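# Swing the folded wire-holder arm fully outward

## Task

On the harness board, find the wire holder mounted on a swing arm that is currently folded inward over the board, and rotate that arm outward until it reaches its end stop. It only counts if the arm stays there by itself once the robot has released it, so let go and move the hand away at the end.

## Robot and tools

ROBOT. One six-joint arm carrying a five-finger right hand. There is one camera, cam_wrist (504x504), mounted at the wrist. Joint limits in rad: shoulder pan -3.142 to 3.142, shoulder lift and all three wrist joints -6.283 to 6.283, elbow 0.000 to 3.142. The elbow cannot fully straighten.

FRAMES. Scene frame: origin on the table top below the arm base, +z up, +y to the left when facing along +x. The base may be slightly tilted. The hand point sits 0.05 m in front of the palm, where index pad and thumb tip meet in a pinch. Its axes: +z along the straightened fingers (fingertips 0.06-0.07 m past the point), +y out of the palm, +x across the palm toward the little finger. Across the palm the hand extends 0.08 m on the little-finger side; on the thumb side 0.02 m with the thumb tucked in front of the palm, up to 0.09 m otherwise. A wrist bracket on the little-finger side sticks 0.03 m beyond the point along +y and 0.11 m across; it can collide. Rotating the hand shifts the point slightly.

THE ROW. Every motion uses a row of 14 numbers, each in [-1, 1], in this order: dx, dy, dz, rx, ry, rz, little, ring, middle, index, thumb_bend, thumb_turn, force_limit, speed. The first six are an offset, not a pose: a displacement and rotation vector in the hand point's own axes, counted from the hand point pose in the most recent result that reported it (or from the current pose if none has yet, and for second or later calls within one reply). 1.0 equals 0.6 m or 180 degrees. Every row in an action is counted from that same base, not from the previous row. All zeros therefore pulls the hand back to that base pose; it is not a pause. The next six are absolute finger targets: +1 open/straight, -1 fully curled; thumb_turn +1 beside the palm, -1 opposite the fingers. A pinch is about index -0.22, thumb_bend -0.75, thumb_turn -0.57. force_limit maps -1..+1 linearly to about 0..10 N fingertip force (0..15 N for the thumb motors) at which a closing motor stops; it does not limit opening. speed maps -1..+1 to near zero..full (full travel in 0.6 s). Close at speed -0.9 or lower for a gentle grip. A motor only starts when its target changes by at least 0.01; resending the same numbers keeps a grip; to loosen, send a more open target than hand_measured.

Per control step (1/30 s) the commanded pose is clipped to within 100 mm and 16 degrees of the measured pose, and arm commands trail by about 0.17 s. Large moves may need follow-up calls.

TOOLS.
execute_actions {actions, pictures}: actions is a list holding at most one item. Empty list = look only. {rows: [...], steps: n} runs 1-15 rows for up to 15 steps (default 15), the last row repeating. {steps: n} without rows waits up to 300 steps, counted from the last result. pictures toggles camera images. A refused call sends nothing.
move {target, speed, stop_force}: target is one 14-number row as above (offset from the last reported pose). The hand point follows a straight path for 0.5-10 s; speed in m/s 0.002-0.5 (default 0.25), rotation capped at twice that in rad/s. It does not avoid obstacles and may overshoot the speed near full reach. stop_force (13-80 N, optional, not allowed in the first 0.2 s) ends the path when the wrist sensor feels that much extra push along the line to the target; the hand then backs up two steps and holds. Use it only with slow, non-rotating moves; omit it when pulling away from something. The result adds a 'move:' line with the ending (done, off_target, moving, held, fault, contact) and limits (paced = pose clipped; held = clearance check blocked steps) plus distance from target.
wait {seconds 0-10}: lets time pass without new commands.
zoom_image {camera: "cam_wrist", region: [x0,y0,x1,y1]}: enlarged crop of the latest image, at most 504x504 px, origin top-left.
show_instructions {}: shows the reference image pages.
finished_scene {scene}: ends the current scene (give its number); irreversible, and the result reports success.

RESULTS. The state gives end_effector_position (m), end_effector_quat_wxyz and velocities in the scene frame; position readout degrades at long reach. 'Hand target' shows where the controller is driving. 'pose unreachable' or HELD marks steps changed or blocked by the clearance check (a base mount counts as arm). hand_measured, hand_stopped_by (moving, target, force, stalled, fault) and hand_load_n list six values in motor order; a grip loss shows as loads near 0. Wrist force/torque are in the hand frame, noisy (offset up to ~5.5 N, noise ~3.4 N, saturating ~100 N); pressing reads as force pointing back into the arm. Joint torques are noisy and offset, not reliable contact indicators.

CAUTIONS. The arm is stiff: commanding even slightly past a firm contact can fault. Faster contact and deeper targets push harder. A torque fault (limits N m: pan and lift 287, elbow 130, wrists 46.9) or any outside force of 150 N stops the arm for 10 s. Holding loads heats motors; at 85 °C the brakes lock for minutes. The simulation keeps running while you reply. Avoid drops, slips, slams and hard shoves; push the swing arm gently, then open the hand and withdraw.

Each tool is called after "Request:" as name(argument=value, ...) on one line, values as JSON.

Reference images:

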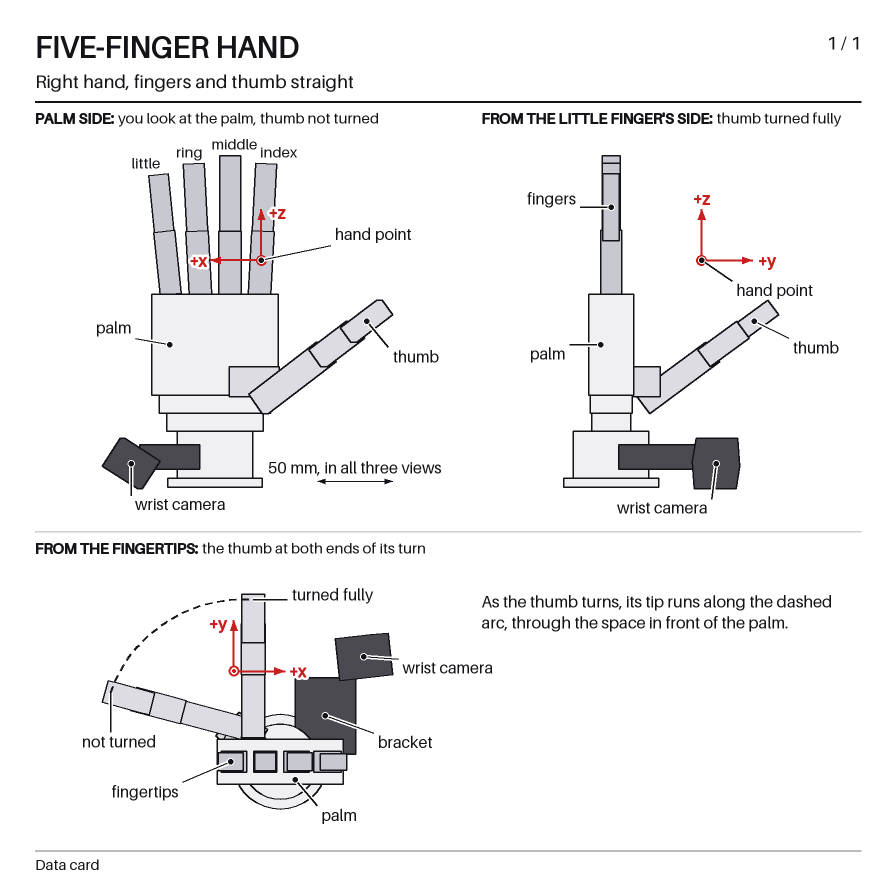

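## Session

Request:
execute_actions(actions=[])

Scene clock: 0.00 s of 5600.00 s.
end_effector_position=(+0.6616, +0.1030, +0.2809) hand_measured=(+1.000, +1.000, +1.000, +1.000, +1.000, +1.000) hand_load_n=(+0.0, +0.0, +0.0, +0.0, +0.0, +0.0) hand_stopped_by=(target, target, target, target, target, target) hand_force_limit=0.00 hand_speed=-0.80 end_effector_quat_wxyz=(-0.221, +0.439, +0.866, -0.095) end_effector_velocity=(+0.000, -0.000, +0.000) end_effector_angular_velocity=(-0.000, +0.001, -0.001)
Joint positions: [-0.164 -1.015  1.543  1.528  1.604 -0.745]
Joint velocities: [-0.     0.    -0.001  0.001 -0.     0.001]
Joint torques (N m, as the arm reports them, + toward a larger angle): no reading
Motor temperatures (°C, as the motors report them): [27 24 26 32 36 31]
Wrist force (N, on the end effector, along its own x y z axes, offset not removed): no reading
Wrist torque (N m, same axes, about the end effector's origin, offset not removed): no reading
Hand target: +0.662, +0.103, +0.281; -0.221, +0.439, +0.866, -0.095

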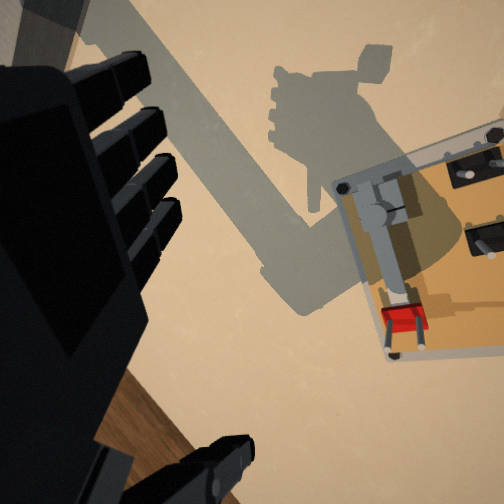

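Request:
zoom_image(camera="cam_wrist", region=[300, 120, 504, 380])

Region (300, 120, 504, 380) of cam_wrist's 504x504 image, scaled by 1.938, with more detail than that image has; it fills the left 395 columns of this view, and the rest is white.

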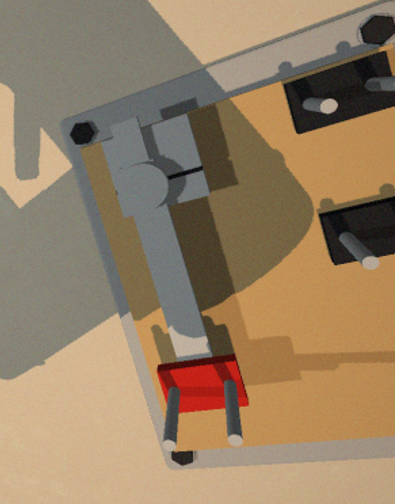

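Request:
move(target=[0.138,0.10,0,-0.119,-0.099,0,-1,-1,-1,1,1,1,0,0.5])

Scene clock: 17.47 s of 5600.00 s.
end_effector_position=(+0.6620, +0.2049, +0.2844) hand_measured=(-1.000, -1.000, -1.000, +1.000, +1.000, +1.000) hand_load_n=(+0.0, +0.0, +0.0, +0.0, +0.0, +0.0) hand_stopped_by=(target, target, target, target, target, target) hand_force_limit=0.00 hand_speed=0.50 end_effector_quat_wxyz=(-0.001, +0.452, +0.892, -0.000) end_effector_velocity=(-0.000, +0.003, +0.000) end_effector_angular_velocity=(-0.003, -0.015, +0.002)
Joint positions: [-0.005 -1.197  1.707  1.062  1.576 -0.594]
Joint velocities: [ 0.006 -0.005  0.006 -0.015  0.003  0.003]
Joint torques (N m, as the arm reports them, + toward a larger angle): [  5.56 -84.91 -21.18   0.41   3.41   4.68]
Motor temperatures (°C, as the motors report them): [27 24 26 32 36 31]
Wrist force (N, on the end effector, along its own x y z axes, offset not removed): [2.9 4.4 -1.3]
Wrist torque (N m, same axes, about the end effector's origin, offset not removed): [0.62 -0.10 0.27]
Hand target: +0.662, +0.205, +0.284; +0.000, +0.452, +0.892, -0.000
Off the commanded pose: 0.000 m, 0 deg.
After step 90, 12.93 s passed at rest.
move: done

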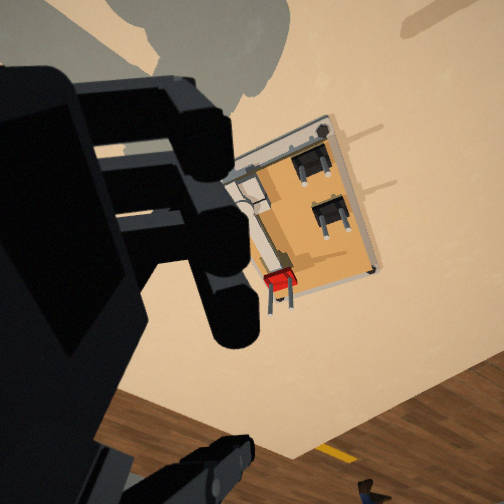

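Request:
move(target=[-0.1,-0.05,0.1,0,0,0,1,1,1,1,1,1,0,0.5])

Request:
zoom_image(camera="cam_wrist", region=[180, 60, 480, 360])

Scene clock: 23.07 s of 5600.00 s.
end_effector_position=(+0.6730, +0.1390, +0.2244) hand_measured=(+1.000, +1.000, +1.000, +1.000, +1.000, +1.000) hand_load_n=(+0.0, +0.0, +0.0, +0.0, +0.0, +0.0) hand_stopped_by=(target, target, target, target, target, target) hand_force_limit=0.00 hand_speed=0.50 end_effector_quat_wxyz=(-0.001, +0.452, +0.892, -0.000) end_effector_velocity=(+0.000, -0.001, -0.001) end_effector_angular_velocity=(-0.000, +0.001, +0.002)
Joint positions: [-0.116 -1.155  1.767  0.959  1.576 -0.705]
Joint velocities: [-0.002  0.002 -0.    -0.001  0.    -0.004]
Joint torques (N m, as the arm reports them, + toward a larger angle): [ -7.43 -46.67 -20.04   0.37  -3.22  -3.37]
Motor temperatures (°C, as the motors report them): [27 24 26 32 36 31]
Wrist force (N, on the end effector, along its own x y z axes, offset not removed): [5.3 3.5 0.9]
Wrist torque (N m, same axes, about the end effector's origin, offset not removed): [0.27 -0.71 0.32]
Hand target: +0.673, +0.139, +0.224; -0.001, +0.452, +0.892, -0.000
Off the commanded pose: 0.000 m, 0 deg.
After step 90, 1.50 s passed at rest.
move: done

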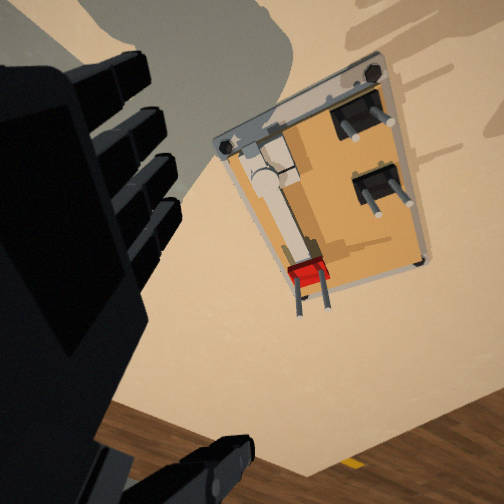

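Region (180, 60, 480, 360) of cam_wrist's 504x504 image, scaled by 1.680, with more detail than that image has.

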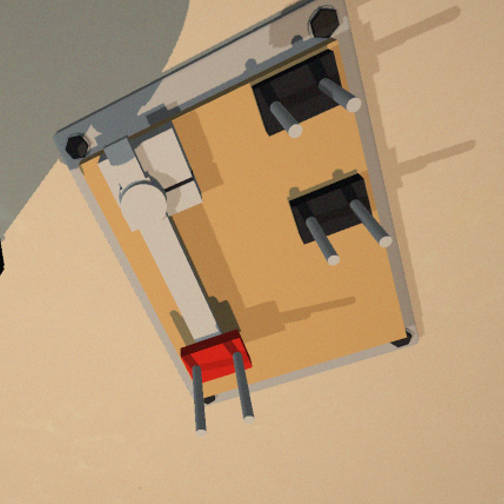

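Request:
move(target=[-0.166,0.012,0.04,-0.229,0.043,0.855,1,1,1,1,1,1,0,0.5], speed=0.4)

Scene clock: 61.90 s of 5600.00 s.
end_effector_position=(+0.7375, +0.0629, +0.2003) hand_measured=(+1.000, +1.000, +1.000, +1.000, +1.000, +1.000) hand_load_n=(+0.0, +0.0, +0.0, +0.0, +0.0, +0.0) hand_stopped_by=(target, target, target, target, target, target) hand_force_limit=0.00 hand_speed=0.50 end_effector_quat_wxyz=(+0.073, +0.927, -0.270, +0.248) end_effector_velocity=(+0.000, -0.000, +0.000) end_effector_angular_velocity=(+0.003, +0.000, -0.014)
Joint positions: [-0.045 -1.062  1.606  0.575  1.847  2.071]
Joint velocities: [-0.     0.002 -0.005  0.006  0.004  0.014]
Joint torques (N m, as the arm reports them, + toward a larger angle): [-11.91 -61.66 -43.31   6.24   3.     3.21]
Motor temperatures (°C, as the motors report them): [27 24 26 32 36 31]
Wrist force (N, on the end effector, along its own x y z axes, offset not removed): [5.5 -2.5 1.2]
Wrist torque (N m, same axes, about the end effector's origin, offset not removed): [-0.52 -0.69 0.01]
Hand target: +0.738, +0.063, +0.200; +0.073, +0.927, -0.271, +0.248
Off the commanded pose: 0.000 m, 0 deg.
After step 90, 31.70 s passed at rest.
move: done

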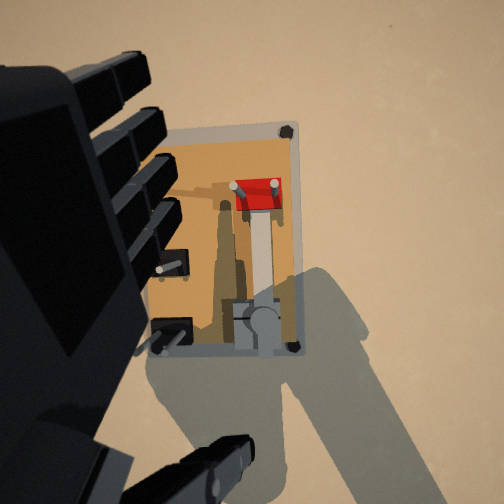

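Request:
move(target=[-0.05,0.017,0.113,0,0,0,1,1,1,1,1,1,0,0.5], speed=0.08, stop_force=15)

Scene clock: 69.50 s of 5600.00 s.
end_effector_position=(+0.7385, +0.0502, +0.1269) hand_measured=(+1.000, +1.000, +1.000, +1.000, +1.000, +1.000) hand_load_n=(+0.0, +0.0, +0.0, +0.0, +0.0, +0.0) hand_stopped_by=(target, target, target, target, target, target) hand_force_limit=0.00 hand_speed=0.50 end_effector_quat_wxyz=(+0.073, +0.928, -0.270, +0.248) end_effector_velocity=(+0.000, -0.001, -0.002) end_effector_angular_velocity=(+0.001, -0.001, -0.000)
Joint positions: [-0.064 -0.999  1.653  0.458  1.838  2.053]
Joint velocities: [-0.001  0.001  0.002 -0.005 -0.001 -0.001]
Joint torques (N m, as the arm reports them, + toward a larger angle): [-12.56 -61.32 -18.49  -0.16  -2.86  -3.65]
Motor temperatures (°C, as the motors report them): [27 24 26 32 36 31]
Wrist force (N, on the end effector, along its own x y z axes, offset not removed): [2.1 -0.1 3.0]
Wrist torque (N m, same axes, about the end effector's origin, offset not removed): [-0.25 -0.18 0.12]
Hand target: +0.739, +0.050, +0.127; +0.073, +0.928, -0.270, +0.248
Off the commanded pose: 0.000 m, 0 deg.
After step 90, 3.17 s passed at rest.
move: done

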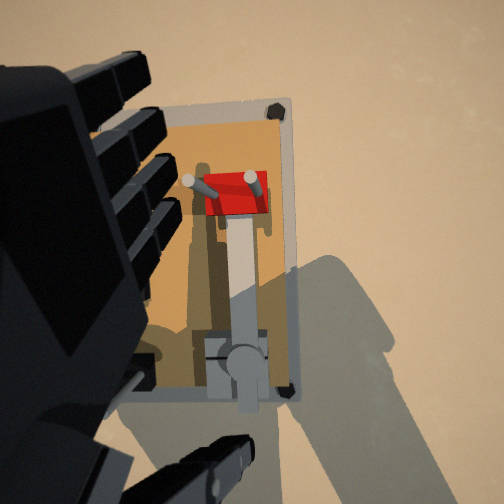

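Request:
move(target=[-0.0333,0.078,-0.0193,-0.0833,0,0.1443,1,1,1,1,1,1,0,0.5], speed=0.08, stop_force=25)

Scene clock: 79.40 s of 5600.00 s.
end_effector_position=(+0.6941, +0.0232, +0.1270) hand_measured=(+1.000, +1.000, +1.000, +1.000, +1.000, +1.000) hand_load_n=(+0.0, +0.0, +0.0, +0.0, +0.0, +0.0) hand_stopped_by=(target, target, target, target, target, target) hand_force_limit=0.00 hand_speed=0.50 end_effector_quat_wxyz=(+0.135, +0.826, -0.500, +0.221) end_effector_velocity=(-0.001, -0.001, +0.001) end_effector_angular_velocity=(-0.001, -0.001, -0.017)
Joint positions: [-0.081 -0.95   1.612  0.63   2.025  2.555]
Joint velocities: [-0.002  0.    -0.002  0.007  0.005  0.016]
Joint torques (N m, as the arm reports them, + toward a larger angle): [-12.82 -64.66 -38.63   6.53   4.59   3.03]
Motor temperatures (°C, as the motors report them): [27 24 26 32 36 31]
Wrist force (N, on the end effector, along its own x y z axes, offset not removed): [2.0 -2.3 0.0]
Wrist torque (N m, same axes, about the end effector's origin, offset not removed): [0.05 -0.37 -0.17]
Hand target: +0.694, +0.023, +0.127; +0.135, +0.826, -0.501, +0.221
Off the commanded pose: 0.000 m, 0 deg.
After step 90, 3.27 s passed at rest.
move: done

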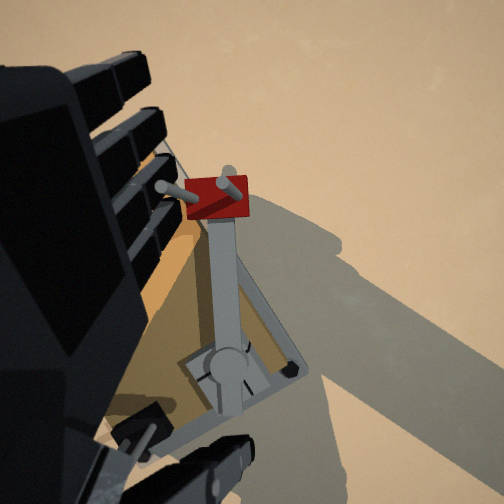

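Request:
move(target=[-0.0374,0.0608,-0.0216,-0.0833,0,0.1443,1,1,1,1,1,1,0,0.5], speed=0.12, stop_force=25)

Scene clock: 85.10 s of 5600.00 s.
end_effector_position=(+0.6499, +0.0292, +0.1270) hand_measured=(+1.000, +1.000, +1.000, +1.000, +1.000, +1.000) hand_load_n=(+0.0, +0.0, +0.0, +0.0, +0.0, +0.0) hand_stopped_by=(target, target, target, target, target, target) hand_force_limit=0.00 hand_speed=0.50 end_effector_quat_wxyz=(+0.187, +0.670, -0.696, +0.179) end_effector_velocity=(-0.002, +0.000, -0.001) end_effector_angular_velocity=(+0.001, +0.001, -0.012)
Joint positions: [-0.098 -0.894  1.58   0.876  2.1    3.123]
Joint velocities: [-0.001  0.002  0.001  0.005 -0.001  0.014]
Joint torques (N m, as the arm reports them, + toward a larger angle): [-12.79 -60.76 -37.14   6.98   4.56   3.92]
Motor temperatures (°C, as the motors report them): [27 24 26 32 36 31]
Wrist force (N, on the end effector, along its own x y z axes, offset not removed): [0.5 -2.6 0.9]
Wrist torque (N m, same axes, about the end effector's origin, offset not removed): [-0.25 -0.48 -0.11]
Hand target: +0.650, +0.029, +0.127; +0.187, +0.669, -0.697, +0.179
Off the commanded pose: 0.000 m, 0 deg.
After step 90, 0.10 s passed at rest.
move: done

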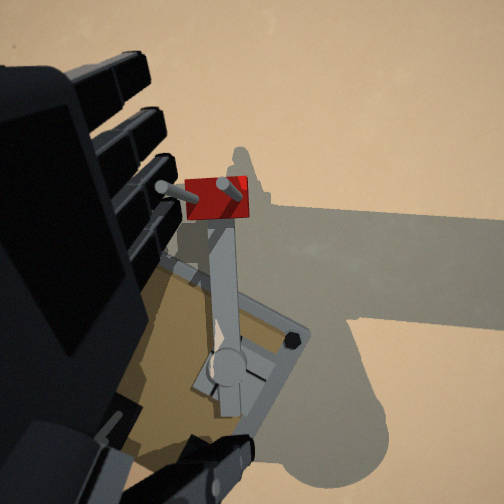

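Request:
move(target=[-0.0323,0.0558,-0.0187,-0.075,0,0.13,1,1,1,1,1,1,0,0.5], speed=0.1, stop_force=20)

Request:
move(target=[0,0.025,0,0,0,0,1,1,1,1,1,1,0,0.5], speed=0.006, stop_force=13)

Scene clock: 91.07 s of 5600.00 s.
end_effector_position=(+0.6174, +0.0528, +0.1270) hand_measured=(+1.000, +1.000, +1.000, +1.000, +1.000, +1.000) hand_load_n=(+0.0, +0.0, +0.0, +0.0, +0.0, +0.0) hand_stopped_by=(target, target, target, target, target, target) hand_force_limit=0.00 hand_speed=0.50 end_effector_quat_wxyz=(-0.224, -0.489, +0.833, -0.131) end_effector_velocity=(-0.001, +0.001, -0.001) end_effector_angular_velocity=(-0.000, +0.000, -0.017)
Joint positions: [-0.121 -0.861  1.585  1.084  2.048  3.631]
Joint velocities: [-0.001  0.002  0.002  0.005 -0.003  0.017]
Joint torques (N m, as the arm reports them, + toward a larger angle): [-10.94 -66.46 -16.8    7.32  -1.54   3.51]
Motor temperatures (°C, as the motors report them): [27 24 26 32 36 31]
Wrist force (N, on the end effector, along its own x y z axes, offset not removed): [3.8 -1.2 -3.2]
Wrist torque (N m, same axes, about the end effector's origin, offset not removed): [0.36 -0.74 0.09]
Hand target: +0.617, +0.053, +0.127; -0.224, -0.489, +0.833, -0.131
Off the commanded pose: 0.000 m, 0 deg.
After step 90, 0.23 s passed at rest.
move: done

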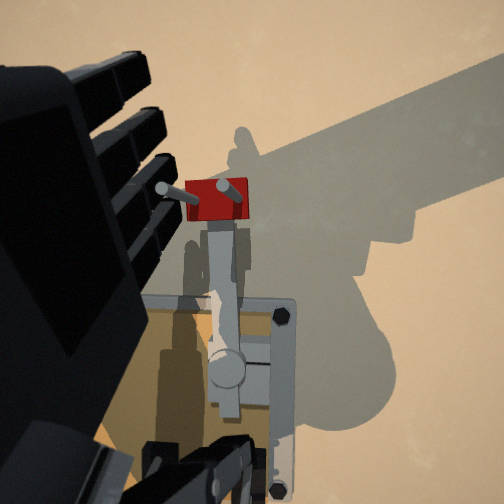

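Scene clock: 92.67 s of 5600.00 s.
end_effector_position=(+0.6112, +0.0564, +0.1272) hand_measured=(+1.000, +1.000, +1.000, +1.000, +1.000, +1.000) hand_load_n=(+0.0, +0.0, +2.0, +0.0, +0.0, +0.0) hand_stopped_by=(target, target, target, target, target, target) hand_force_limit=0.00 hand_speed=0.50 end_effector_quat_wxyz=(-0.224, -0.489, +0.833, -0.131) end_effector_velocity=(+0.002, -0.001, +0.001) end_effector_angular_velocity=(+0.001, -0.000, -0.002)
Joint positions: [-0.116 -0.868  1.599  1.079  2.047  3.636]
Joint velocities: [-0.001  0.002 -0.005  0.003 -0.001  0.   ]
Joint torques (N m, as the arm reports them, + toward a larger angle): [  1.16 -61.47 -24.88  11.92  -5.03  -1.75]
Motor temperatures (°C, as the motors report them): [27 24 26 32 36 31]
Wrist force (N, on the end effector, along its own x y z axes, offset not removed): [5.8 -21.4 4.0]
Wrist torque (N m, same axes, about the end effector's origin, offset not removed): [0.46 -0.35 -0.02]
Hand target: +0.611, +0.056, +0.127; -0.224, -0.489, +0.833, -0.131
Off the commanded pose: 0.008 m, 0 deg.
move: contact

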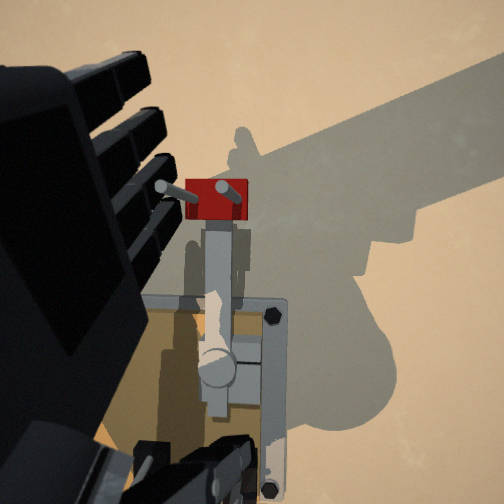

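At the stop. Backing off and lifting.

Request:
move(target=[0,-0.025,0,0,0,0,1,1,1,1,1,1,0,0.5], speed=0.05)

Request:
move(target=[0.125,-0.03,-0.216,0,0,0,1,1,1,1,1,1,0,0.5])

Scene clock: 95.90 s of 5600.00 s.
end_effector_position=(+0.6240, +0.0492, +0.1271) hand_measured=(+1.000, +1.000, +1.000, +1.000, +1.000, +1.000) hand_load_n=(+0.0, +0.0, +0.0, +0.0, +0.0, +0.0) hand_stopped_by=(target, target, target, target, target, target) hand_force_limit=0.00 hand_speed=0.50 end_effector_quat_wxyz=(-0.224, -0.489, +0.833, -0.131) end_effector_velocity=(+0.002, -0.001, -0.001) end_effector_angular_velocity=(-0.000, +0.000, +0.000)
Joint positions: [-0.125 -0.854  1.571  1.089  2.049  3.626]
Joint velocities: [-0.002  0.004 -0.005 -0.     0.001 -0.002]
Joint torques (N m, as the arm reports them, + toward a larger angle): [-15.59 -69.46 -36.89   6.57   3.86  -3.07]
Motor temperatures (°C, as the motors report them): [27 24 26 32 36 31]
Wrist force (N, on the end effector, along its own x y z axes, offset not removed): [1.0 1.4 -0.2]
Wrist torque (N m, same axes, about the end effector's origin, offset not removed): [0.03 0.03 -0.07]
Hand target: +0.624, +0.049, +0.127; -0.224, -0.489, +0.833, -0.131
Off the commanded pose: 0.000 m, 0 deg.
move: done

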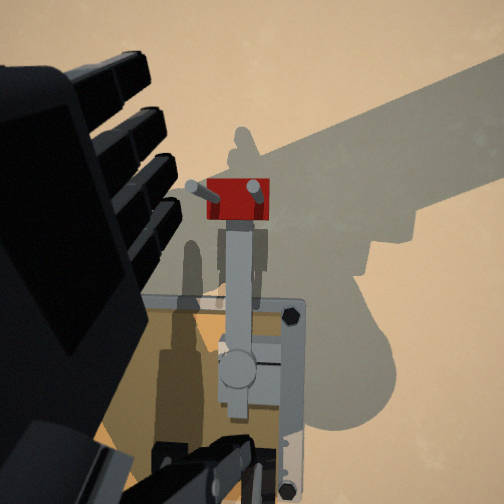

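Scene clock: 97.17 s of 5600.00 s.
end_effector_position=(+0.6398, +0.0402, +0.2765) hand_measured=(+1.000, +1.000, +1.000, +1.000, +1.000, +1.000) hand_load_n=(+0.0, +0.0, +0.0, +0.0, +0.0, +0.0) hand_stopped_by=(target, target, target, target, target, target) hand_force_limit=0.00 hand_speed=0.50 end_effector_quat_wxyz=(-0.224, -0.489, +0.833, -0.131) end_effector_velocity=(-0.000, -0.000, +0.003) end_effector_angular_velocity=(-0.000, +0.000, -0.001)
Joint positions: [-0.134 -0.973  1.466  1.309  2.051  3.616]
Joint velocities: [ 0.    -0.002 -0.002  0.005  0.     0.001]
Joint torques (N m, as the arm reports them, + toward a larger angle): [ -11.5  -100.43  -42.58    6.05    4.19   -2.82]
Motor temperatures (°C, as the motors report them): [27 24 26 32 36 31]
Wrist force (N, on the end effector, along its own x y z axes, offset not removed): [-3.7 -0.5 0.7]
Wrist torque (N m, same axes, about the end effector's origin, offset not removed): [-0.28 0.55 -0.51]
Hand target: +0.640, +0.040, +0.277; -0.224, -0.489, +0.833, -0.131
Off the commanded pose: 0.000 m, 0 deg.
move: done

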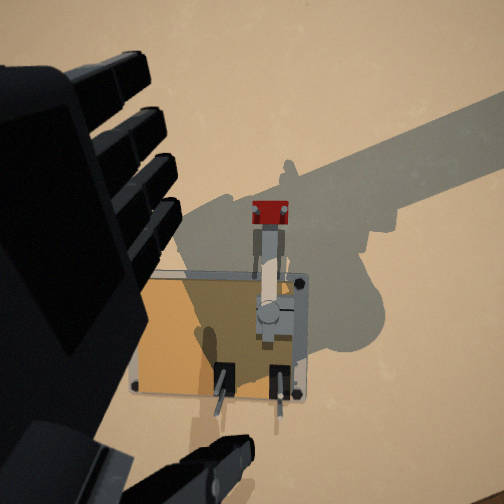

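Request:
finished_scene(scene=1)

The scene is finished: the task was done.


## Next scene

The same job, from a new start.

Request:
execute_actions(actions=[])

Scene clock: 0.00 s of 5600.00 s.
end_effector_position=(+0.8119, -0.3645, +0.2374) hand_measured=(+1.000, +1.000, +1.000, +1.000, +1.000, +1.000) hand_load_n=(+0.0, +0.0, +0.0, +0.0, +0.0, +0.0) hand_stopped_by=(target, target, target, target, target, target) hand_force_limit=0.00 hand_speed=-0.80 end_effector_quat_wxyz=(-0.400, +0.647, -0.400, +0.512) end_effector_velocity=(-0.000, -0.000, +0.001) end_effector_angular_velocity=(+0.001, -0.001, -0.000)
Joint positions: [-0.917 -1.149  1.819 -0.392  0.606 -3.732]
Joint velocities: [-0.    -0.001  0.    -0.    -0.     0.002]
Joint torques (N m, as the arm reports them, + toward a larger angle): no reading
Motor temperatures (°C, as the motors report them): [27 24 26 32 36 31]
Wrist force (N, on the end effector, along its own x y z axes, offset not removed): no reading
Wrist torque (N m, same axes, about the end effector's origin, offset not removed): no reading
Hand target: +0.812, -0.364, +0.237; -0.400, +0.647, -0.400, +0.512

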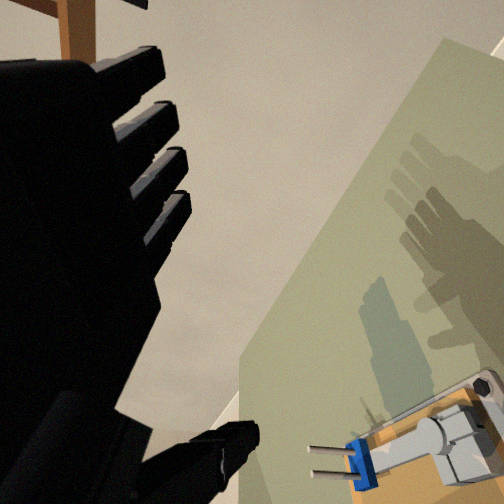

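Request:
move(target=[-0.346,-0.138,0.058,-0.167,0.378,0.456,1,1,1,1,1,1,0,0.5], speed=0.45)

Request:
move(target=[0,0,0.04,-0.167,0.378,0.456,1,1,1,1,1,1,0,0.5], speed=0.45)

Scene clock: 16.77 s of 5600.00 s.
end_effector_position=(+0.8221, -0.1386, +0.2383) hand_measured=(+1.000, +1.000, +1.000, +1.000, +1.000, +1.000) hand_load_n=(+0.0, +0.0, +0.0, +0.0, +0.0, +0.0) hand_stopped_by=(target, target, target, target, target, target) hand_force_limit=0.00 hand_speed=0.50 end_effector_quat_wxyz=(+0.194, +0.045, +0.938, -0.285) end_effector_velocity=(+0.000, +0.001, +0.000) end_effector_angular_velocity=(+0.010, +0.004, -0.009)
Joint positions: [-0.355 -1.108  1.621  0.483  2.009 -1.92 ]
Joint velocities: [ 0.001  0.004 -0.007  0.016 -0.001  0.015]
Joint torques (N m, as the arm reports them, + toward a larger angle): [ 11.12 -54.92 -44.01   5.86   3.22   3.46]
Motor temperatures (°C, as the motors report them): [27 24 26 32 36 31]
Wrist force (N, on the end effector, along its own x y z axes, offset not removed): [0.2 2.7 -0.2]
Wrist torque (N m, same axes, about the end effector's origin, offset not removed): [0.29 0.13 0.07]
Hand target: +0.822, -0.138, +0.238; +0.193, +0.045, +0.938, -0.284
Off the commanded pose: 0.001 m, 0 deg.
After step 90, 10.90 s passed at rest.
move: done

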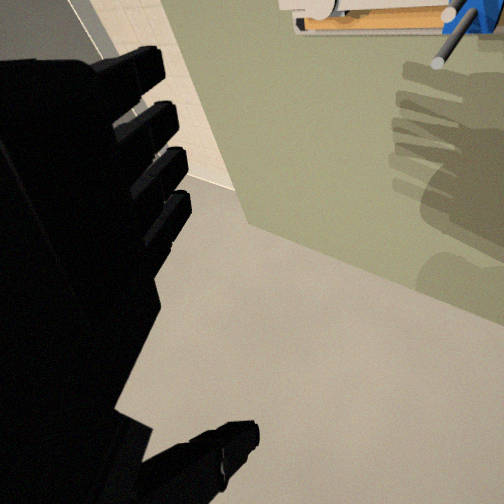

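Scene clock: 19.57 s of 5600.00 s.
end_effector_position=(+0.8301, -0.1517, +0.2195) hand_measured=(+1.000, +1.000, +1.000, +1.000, +1.000, +1.000) hand_load_n=(+0.0, +0.0, +0.0, +0.0, +0.0, +0.0) hand_stopped_by=(target, target, target, target, target, target) hand_force_limit=0.00 hand_speed=0.50 end_effector_quat_wxyz=(-0.180, +0.697, +0.668, +0.188) end_effector_velocity=(-0.000, +0.000, -0.000) end_effector_angular_velocity=(+0.010, +0.001, -0.011)
Joint positions: [-0.582 -0.846  1.362  1.322  1.117 -0.558]
Joint velocities: [-0.002 -0.     0.003 -0.001 -0.01   0.007]
Joint torques (N m, as the arm reports them, + toward a larger angle): [-10.93 -73.1  -20.08   0.34  -4.08   3.68]
Motor temperatures (°C, as the motors report them): [27 24 26 32 36 31]
Wrist force (N, on the end effector, along its own x y z axes, offset not removed): [4.9 4.7 -1.9]
Wrist torque (N m, same axes, about the end effector's origin, offset not removed): [0.59 -0.44 0.34]
Hand target: +0.830, -0.152, +0.220; -0.181, +0.698, +0.667, +0.188
Off the commanded pose: 0.000 m, 0 deg.
move: done

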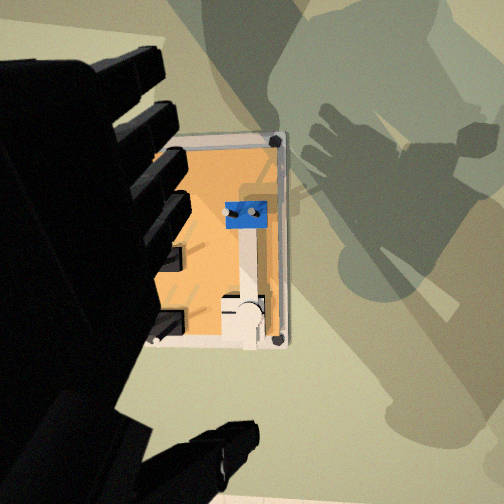

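Request:
move(target=[-0.088,-0.027,0.113,0,0,0,1,1,1,1,1,1,0,0.5], speed=0.1, stop_force=15)

Scene clock: 25.77 s of 5600.00 s.
end_effector_position=(+0.8133, -0.1623, +0.1347) hand_measured=(+1.000, +1.000, +1.000, +1.000, +1.000, +1.000) hand_load_n=(+0.0, +0.0, +0.0, +0.0, +0.0, +0.0) hand_stopped_by=(target, target, target, target, target, target) hand_force_limit=0.00 hand_speed=0.50 end_effector_quat_wxyz=(-0.180, +0.697, +0.668, +0.188) end_effector_velocity=(-0.000, -0.000, -0.002) end_effector_angular_velocity=(-0.001, -0.001, +0.001)
Joint positions: [-0.605 -0.786  1.429  1.206  1.124 -0.583]
Joint velocities: [-0.     0.002  0.002 -0.004  0.001 -0.002]
Joint torques (N m, as the arm reports them, + toward a larger angle): [-10.92 -71.74 -16.31  -0.2    2.57  -2.76]
Motor temperatures (°C, as the motors report them): [27 24 26 32 36 31]
Wrist force (N, on the end effector, along its own x y z axes, offset not removed): [2.8 -0.4 -3.5]
Wrist torque (N m, same axes, about the end effector's origin, offset not removed): [0.12 -0.08 -0.12]
Hand target: +0.813, -0.162, +0.134; -0.180, +0.697, +0.668, +0.188
Off the commanded pose: 0.000 m, 0 deg.
After step 90, 1.80 s passed at rest.
move: done

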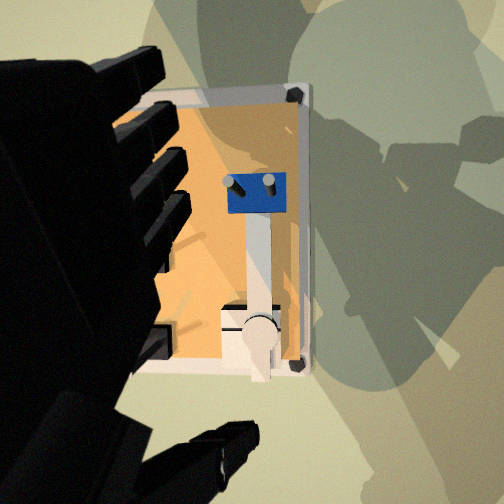

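Request:
move(target=[-0.0474,0.083,-0.014,-0.0833,0,0.1443,1,1,1,1,1,1,0,0.5], speed=0.1, stop_force=25)

Scene clock: 32.70 s of 5600.00 s.
end_effector_position=(+0.8617, -0.1932, +0.1276) hand_measured=(+1.000, +1.000, +1.000, +1.000, +1.000, +1.000) hand_load_n=(+0.0, +0.0, +0.5, +0.0, +0.0, +0.0) hand_stopped_by=(target, target, target, target, target, target) hand_force_limit=0.00 hand_speed=0.50 end_effector_quat_wxyz=(-0.126, +0.846, +0.465, +0.227) end_effector_velocity=(+0.001, -0.000, -0.001) end_effector_angular_velocity=(-0.000, +0.001, -0.014)
Joint positions: [-0.585 -0.806  1.409  0.955  1.049  0.026]
Joint velocities: [ 0.001 -0.001  0.    -0.008  0.001  0.018]
Joint torques (N m, as the arm reports them, + toward a larger angle): [  21.42 -111.84  -42.81   -0.24    1.81    3.44]
Motor temperatures (°C, as the motors report them): [27 24 26 32 36 31]
Wrist force (N, on the end effector, along its own x y z axes, offset not removed): [0.1 -5.6 -2.2]
Wrist torque (N m, same axes, about the end effector's origin, offset not removed): [-0.18 0.06 -0.35]
Hand target: +0.862, -0.193, +0.128; -0.126, +0.847, +0.464, +0.227
Off the commanded pose: 0.000 m, 0 deg.
After step 90, 0.93 s passed at rest.
move: done

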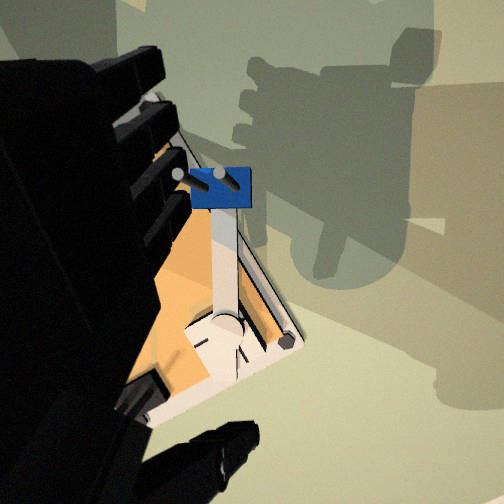

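Request:
move(target=[-0.0329,0.042,-0.019,-0.0778,0,0.1347,1,1,1,1,1,1,0,0.5], speed=0.13, stop_force=25)

Request:
move(target=[-0.0329,0.042,-0.019,-0.0778,0,0.1347,1,1,1,1,1,1,0,0.5], speed=0.11, stop_force=20)

Request:
move(target=[0,0.025,0,0,0,0,1,1,1,1,1,1,0,0.5], speed=0.006, stop_force=13)

Scene clock: 38.63 s of 5600.00 s.
end_effector_position=(+0.8708, -0.2259, +0.1276) hand_measured=(+1.000, +1.000, +1.000, +1.000, +1.000, +1.000) hand_load_n=(+0.0, +0.0, +0.5, +0.0, +0.0, +0.0) hand_stopped_by=(target, target, target, target, target, target) hand_force_limit=0.00 hand_speed=0.50 end_effector_quat_wxyz=(-0.068, +0.934, +0.247, +0.250) end_effector_velocity=(+0.000, -0.001, -0.001) end_effector_angular_velocity=(-0.001, +0.001, -0.015)
Joint positions: [-0.561 -0.861  1.442  0.703  1.128  0.599]
Joint velocities: [ 0.002 -0.001  0.001 -0.008  0.005  0.017]
Joint torques (N m, as the arm reports them, + toward a larger angle): [  17.34 -111.29  -22.48   -2.38    2.47    3.71]
Motor temperatures (°C, as the motors report them): [27 24 26 32 36 31]
Wrist force (N, on the end effector, along its own x y z axes, offset not removed): [-0.2 -0.2 -5.0]
Wrist torque (N m, same axes, about the end effector's origin, offset not removed): [0.74 0.10 -0.15]
Hand target: +0.871, -0.226, +0.128; -0.068, +0.934, +0.247, +0.250
Off the commanded pose: 0.000 m, 0 deg.
After step 90, 0.63 s passed at rest.
move: done

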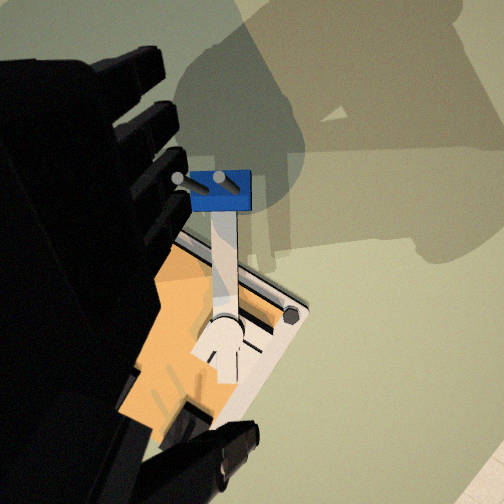

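Scene clock: 41.23 s of 5600.00 s.
end_effector_position=(+0.8635, -0.2590, +0.1276) hand_measured=(+1.000, +1.000, +1.000, +1.000, +1.000, +1.000) hand_load_n=(+0.0, +0.0, +0.5, +0.0, +0.0, +0.0) hand_stopped_by=(target, target, target, target, target, target) hand_force_limit=0.00 hand_speed=0.50 end_effector_quat_wxyz=(-0.006, +0.966, +0.015, +0.259) end_effector_velocity=(+0.000, -0.001, +0.001) end_effector_angular_velocity=(-0.000, -0.000, -0.015)
Joint positions: [-0.528 -0.89   1.454  0.542  1.323  1.112]
Joint velocities: [ 0.002 -0.    -0.002 -0.002  0.007  0.015]
Joint torques (N m, as the arm reports them, + toward a larger angle): [ 12.61 -99.12 -47.6   -2.5    4.02   3.07]
Motor temperatures (°C, as the motors report them): [27 24 26 32 36 31]
Wrist force (N, on the end effector, along its own x y z axes, offset not removed): [-0.3 -1.7 -3.3]
Wrist torque (N m, same axes, about the end effector's origin, offset not removed): [0.49 0.01 -0.18]
Hand target: +0.864, -0.259, +0.128; -0.005, +0.966, +0.014, +0.259
Off the commanded pose: 0.000 m, 0 deg.
move: done

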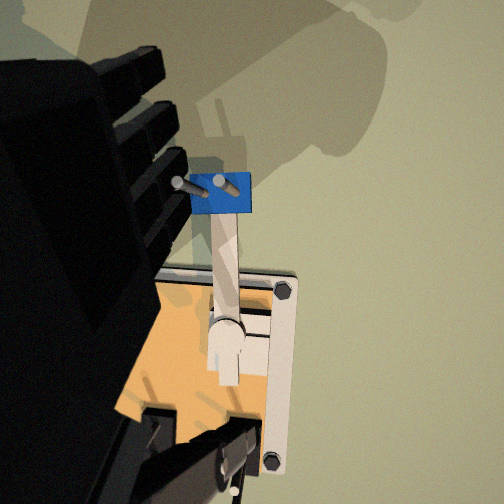

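Scene clock: 43.20 s of 5600.00 s.
end_effector_position=(+0.8639, -0.2683, +0.1275) hand_measured=(+1.000, +1.000, +1.000, +1.000, +1.000, +1.000) hand_load_n=(+0.0, +0.0, +2.5, +0.0, +0.0, +0.0) hand_stopped_by=(target, target, target, target, target, target) hand_force_limit=0.00 hand_speed=0.50 end_effector_quat_wxyz=(-0.006, +0.966, +0.015, +0.258) end_effector_velocity=(-0.001, +0.002, -0.001) end_effector_angular_velocity=(+0.001, +0.003, +0.000)
Joint positions: [-0.539 -0.885  1.446  0.547  1.318  1.102]
Joint velocities: [0.002 0.    0.002 0.    0.002 0.001]
Joint torques (N m, as the arm reports them, + toward a larger angle): [ -4.68 -95.07 -26.97  -4.6    9.97   2.52]
Motor temperatures (°C, as the motors report them): [27 24 26 32 36 31]
Wrist force (N, on the end effector, along its own x y z axes, offset not removed): [3.2 -27.0 -3.2]
Wrist torque (N m, same axes, about the end effector's origin, offset not removed): [1.02 0.06 -0.41]
Hand target: +0.864, -0.268, +0.128; -0.006, +0.966, +0.015, +0.259
Off the commanded pose: 0.006 m, 0 deg.
move: contact

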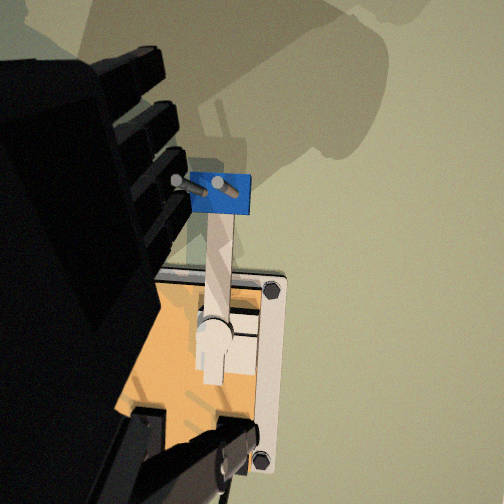

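Request:
move(target=[0,-0.02,0,0,0,0,1,1,1,1,1,1,0,0.5], speed=0.05)

Request:
move(target=[0.125,-0.03,-0.216,0,0,0,1,1,1,1,1,1,0,0.5])

Scene clock: 45.33 s of 5600.00 s.
end_effector_position=(+0.8635, -0.2566, +0.1276) hand_measured=(+1.000, +1.000, +1.000, +1.000, +1.000, +1.000) hand_load_n=(+0.0, +0.0, +0.0, +0.0, +0.0, +0.0) hand_stopped_by=(target, target, target, target, target, target) hand_force_limit=0.00 hand_speed=0.50 end_effector_quat_wxyz=(-0.006, +0.966, +0.015, +0.258) end_effector_velocity=(-0.000, +0.002, +0.000) end_effector_angular_velocity=(-0.000, +0.001, +0.000)
Joint positions: [-0.526 -0.891  1.455  0.541  1.323  1.114]
Joint velocities: [ 0.002 -0.     0.001  0.     0.001  0.001]
Joint torques (N m, as the arm reports them, + toward a larger angle): [  12.02 -107.36  -20.24   -0.34    3.14    3.29]
Motor temperatures (°C, as the motors report them): [27 24 26 32 36 31]
Wrist force (N, on the end effector, along its own x y z axes, offset not removed): [1.5 2.7 -1.5]
Wrist torque (N m, same axes, about the end effector's origin, offset not removed): [0.23 0.00 -0.02]
Hand target: +0.864, -0.256, +0.128; -0.006, +0.966, +0.015, +0.258
Off the commanded pose: 0.000 m, 0 deg.
move: done

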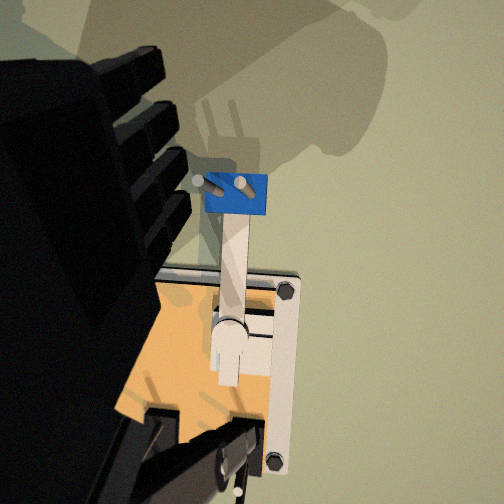

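Scene clock: 46.60 s of 5600.00 s.
end_effector_position=(+0.8633, -0.2394, +0.2771) hand_measured=(+1.000, +1.000, +1.000, +1.000, +1.000, +1.000) hand_load_n=(+0.0, +0.0, +0.0, +0.0, +0.0, +0.0) hand_stopped_by=(target, target, target, target, target, target) hand_force_limit=0.00 hand_speed=0.50 end_effector_quat_wxyz=(-0.006, +0.966, +0.015, +0.259) end_effector_velocity=(-0.000, -0.000, +0.001) end_effector_angular_velocity=(+0.001, +0.002, -0.000)
Joint positions: [-0.505 -1.008  1.361  0.747  1.333  1.133]
Joint velocities: [-0.    -0.    -0.002  0.005  0.    -0.   ]
Joint torques (N m, as the arm reports them, + toward a larger angle): [ 12.88 -99.32 -48.71   5.82   2.55   3.09]
Motor temperatures (°C, as the motors report them): [27 24 26 32 36 31]
Wrist force (N, on the end effector, along its own x y z axes, offset not removed): [-1.1 1.0 1.4]
Wrist torque (N m, same axes, about the end effector's origin, offset not removed): [-0.01 0.36 -0.06]
Hand target: +0.863, -0.239, +0.277; -0.006, +0.966, +0.015, +0.259
Off the commanded pose: 0.000 m, 0 deg.
move: done

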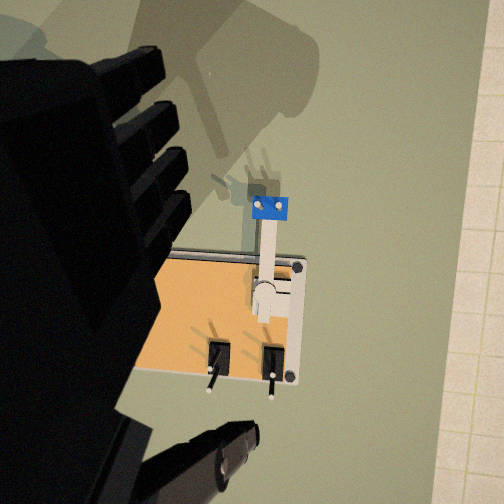

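Request:
finished_scene(scene=2)

The scene is finished: the task was done.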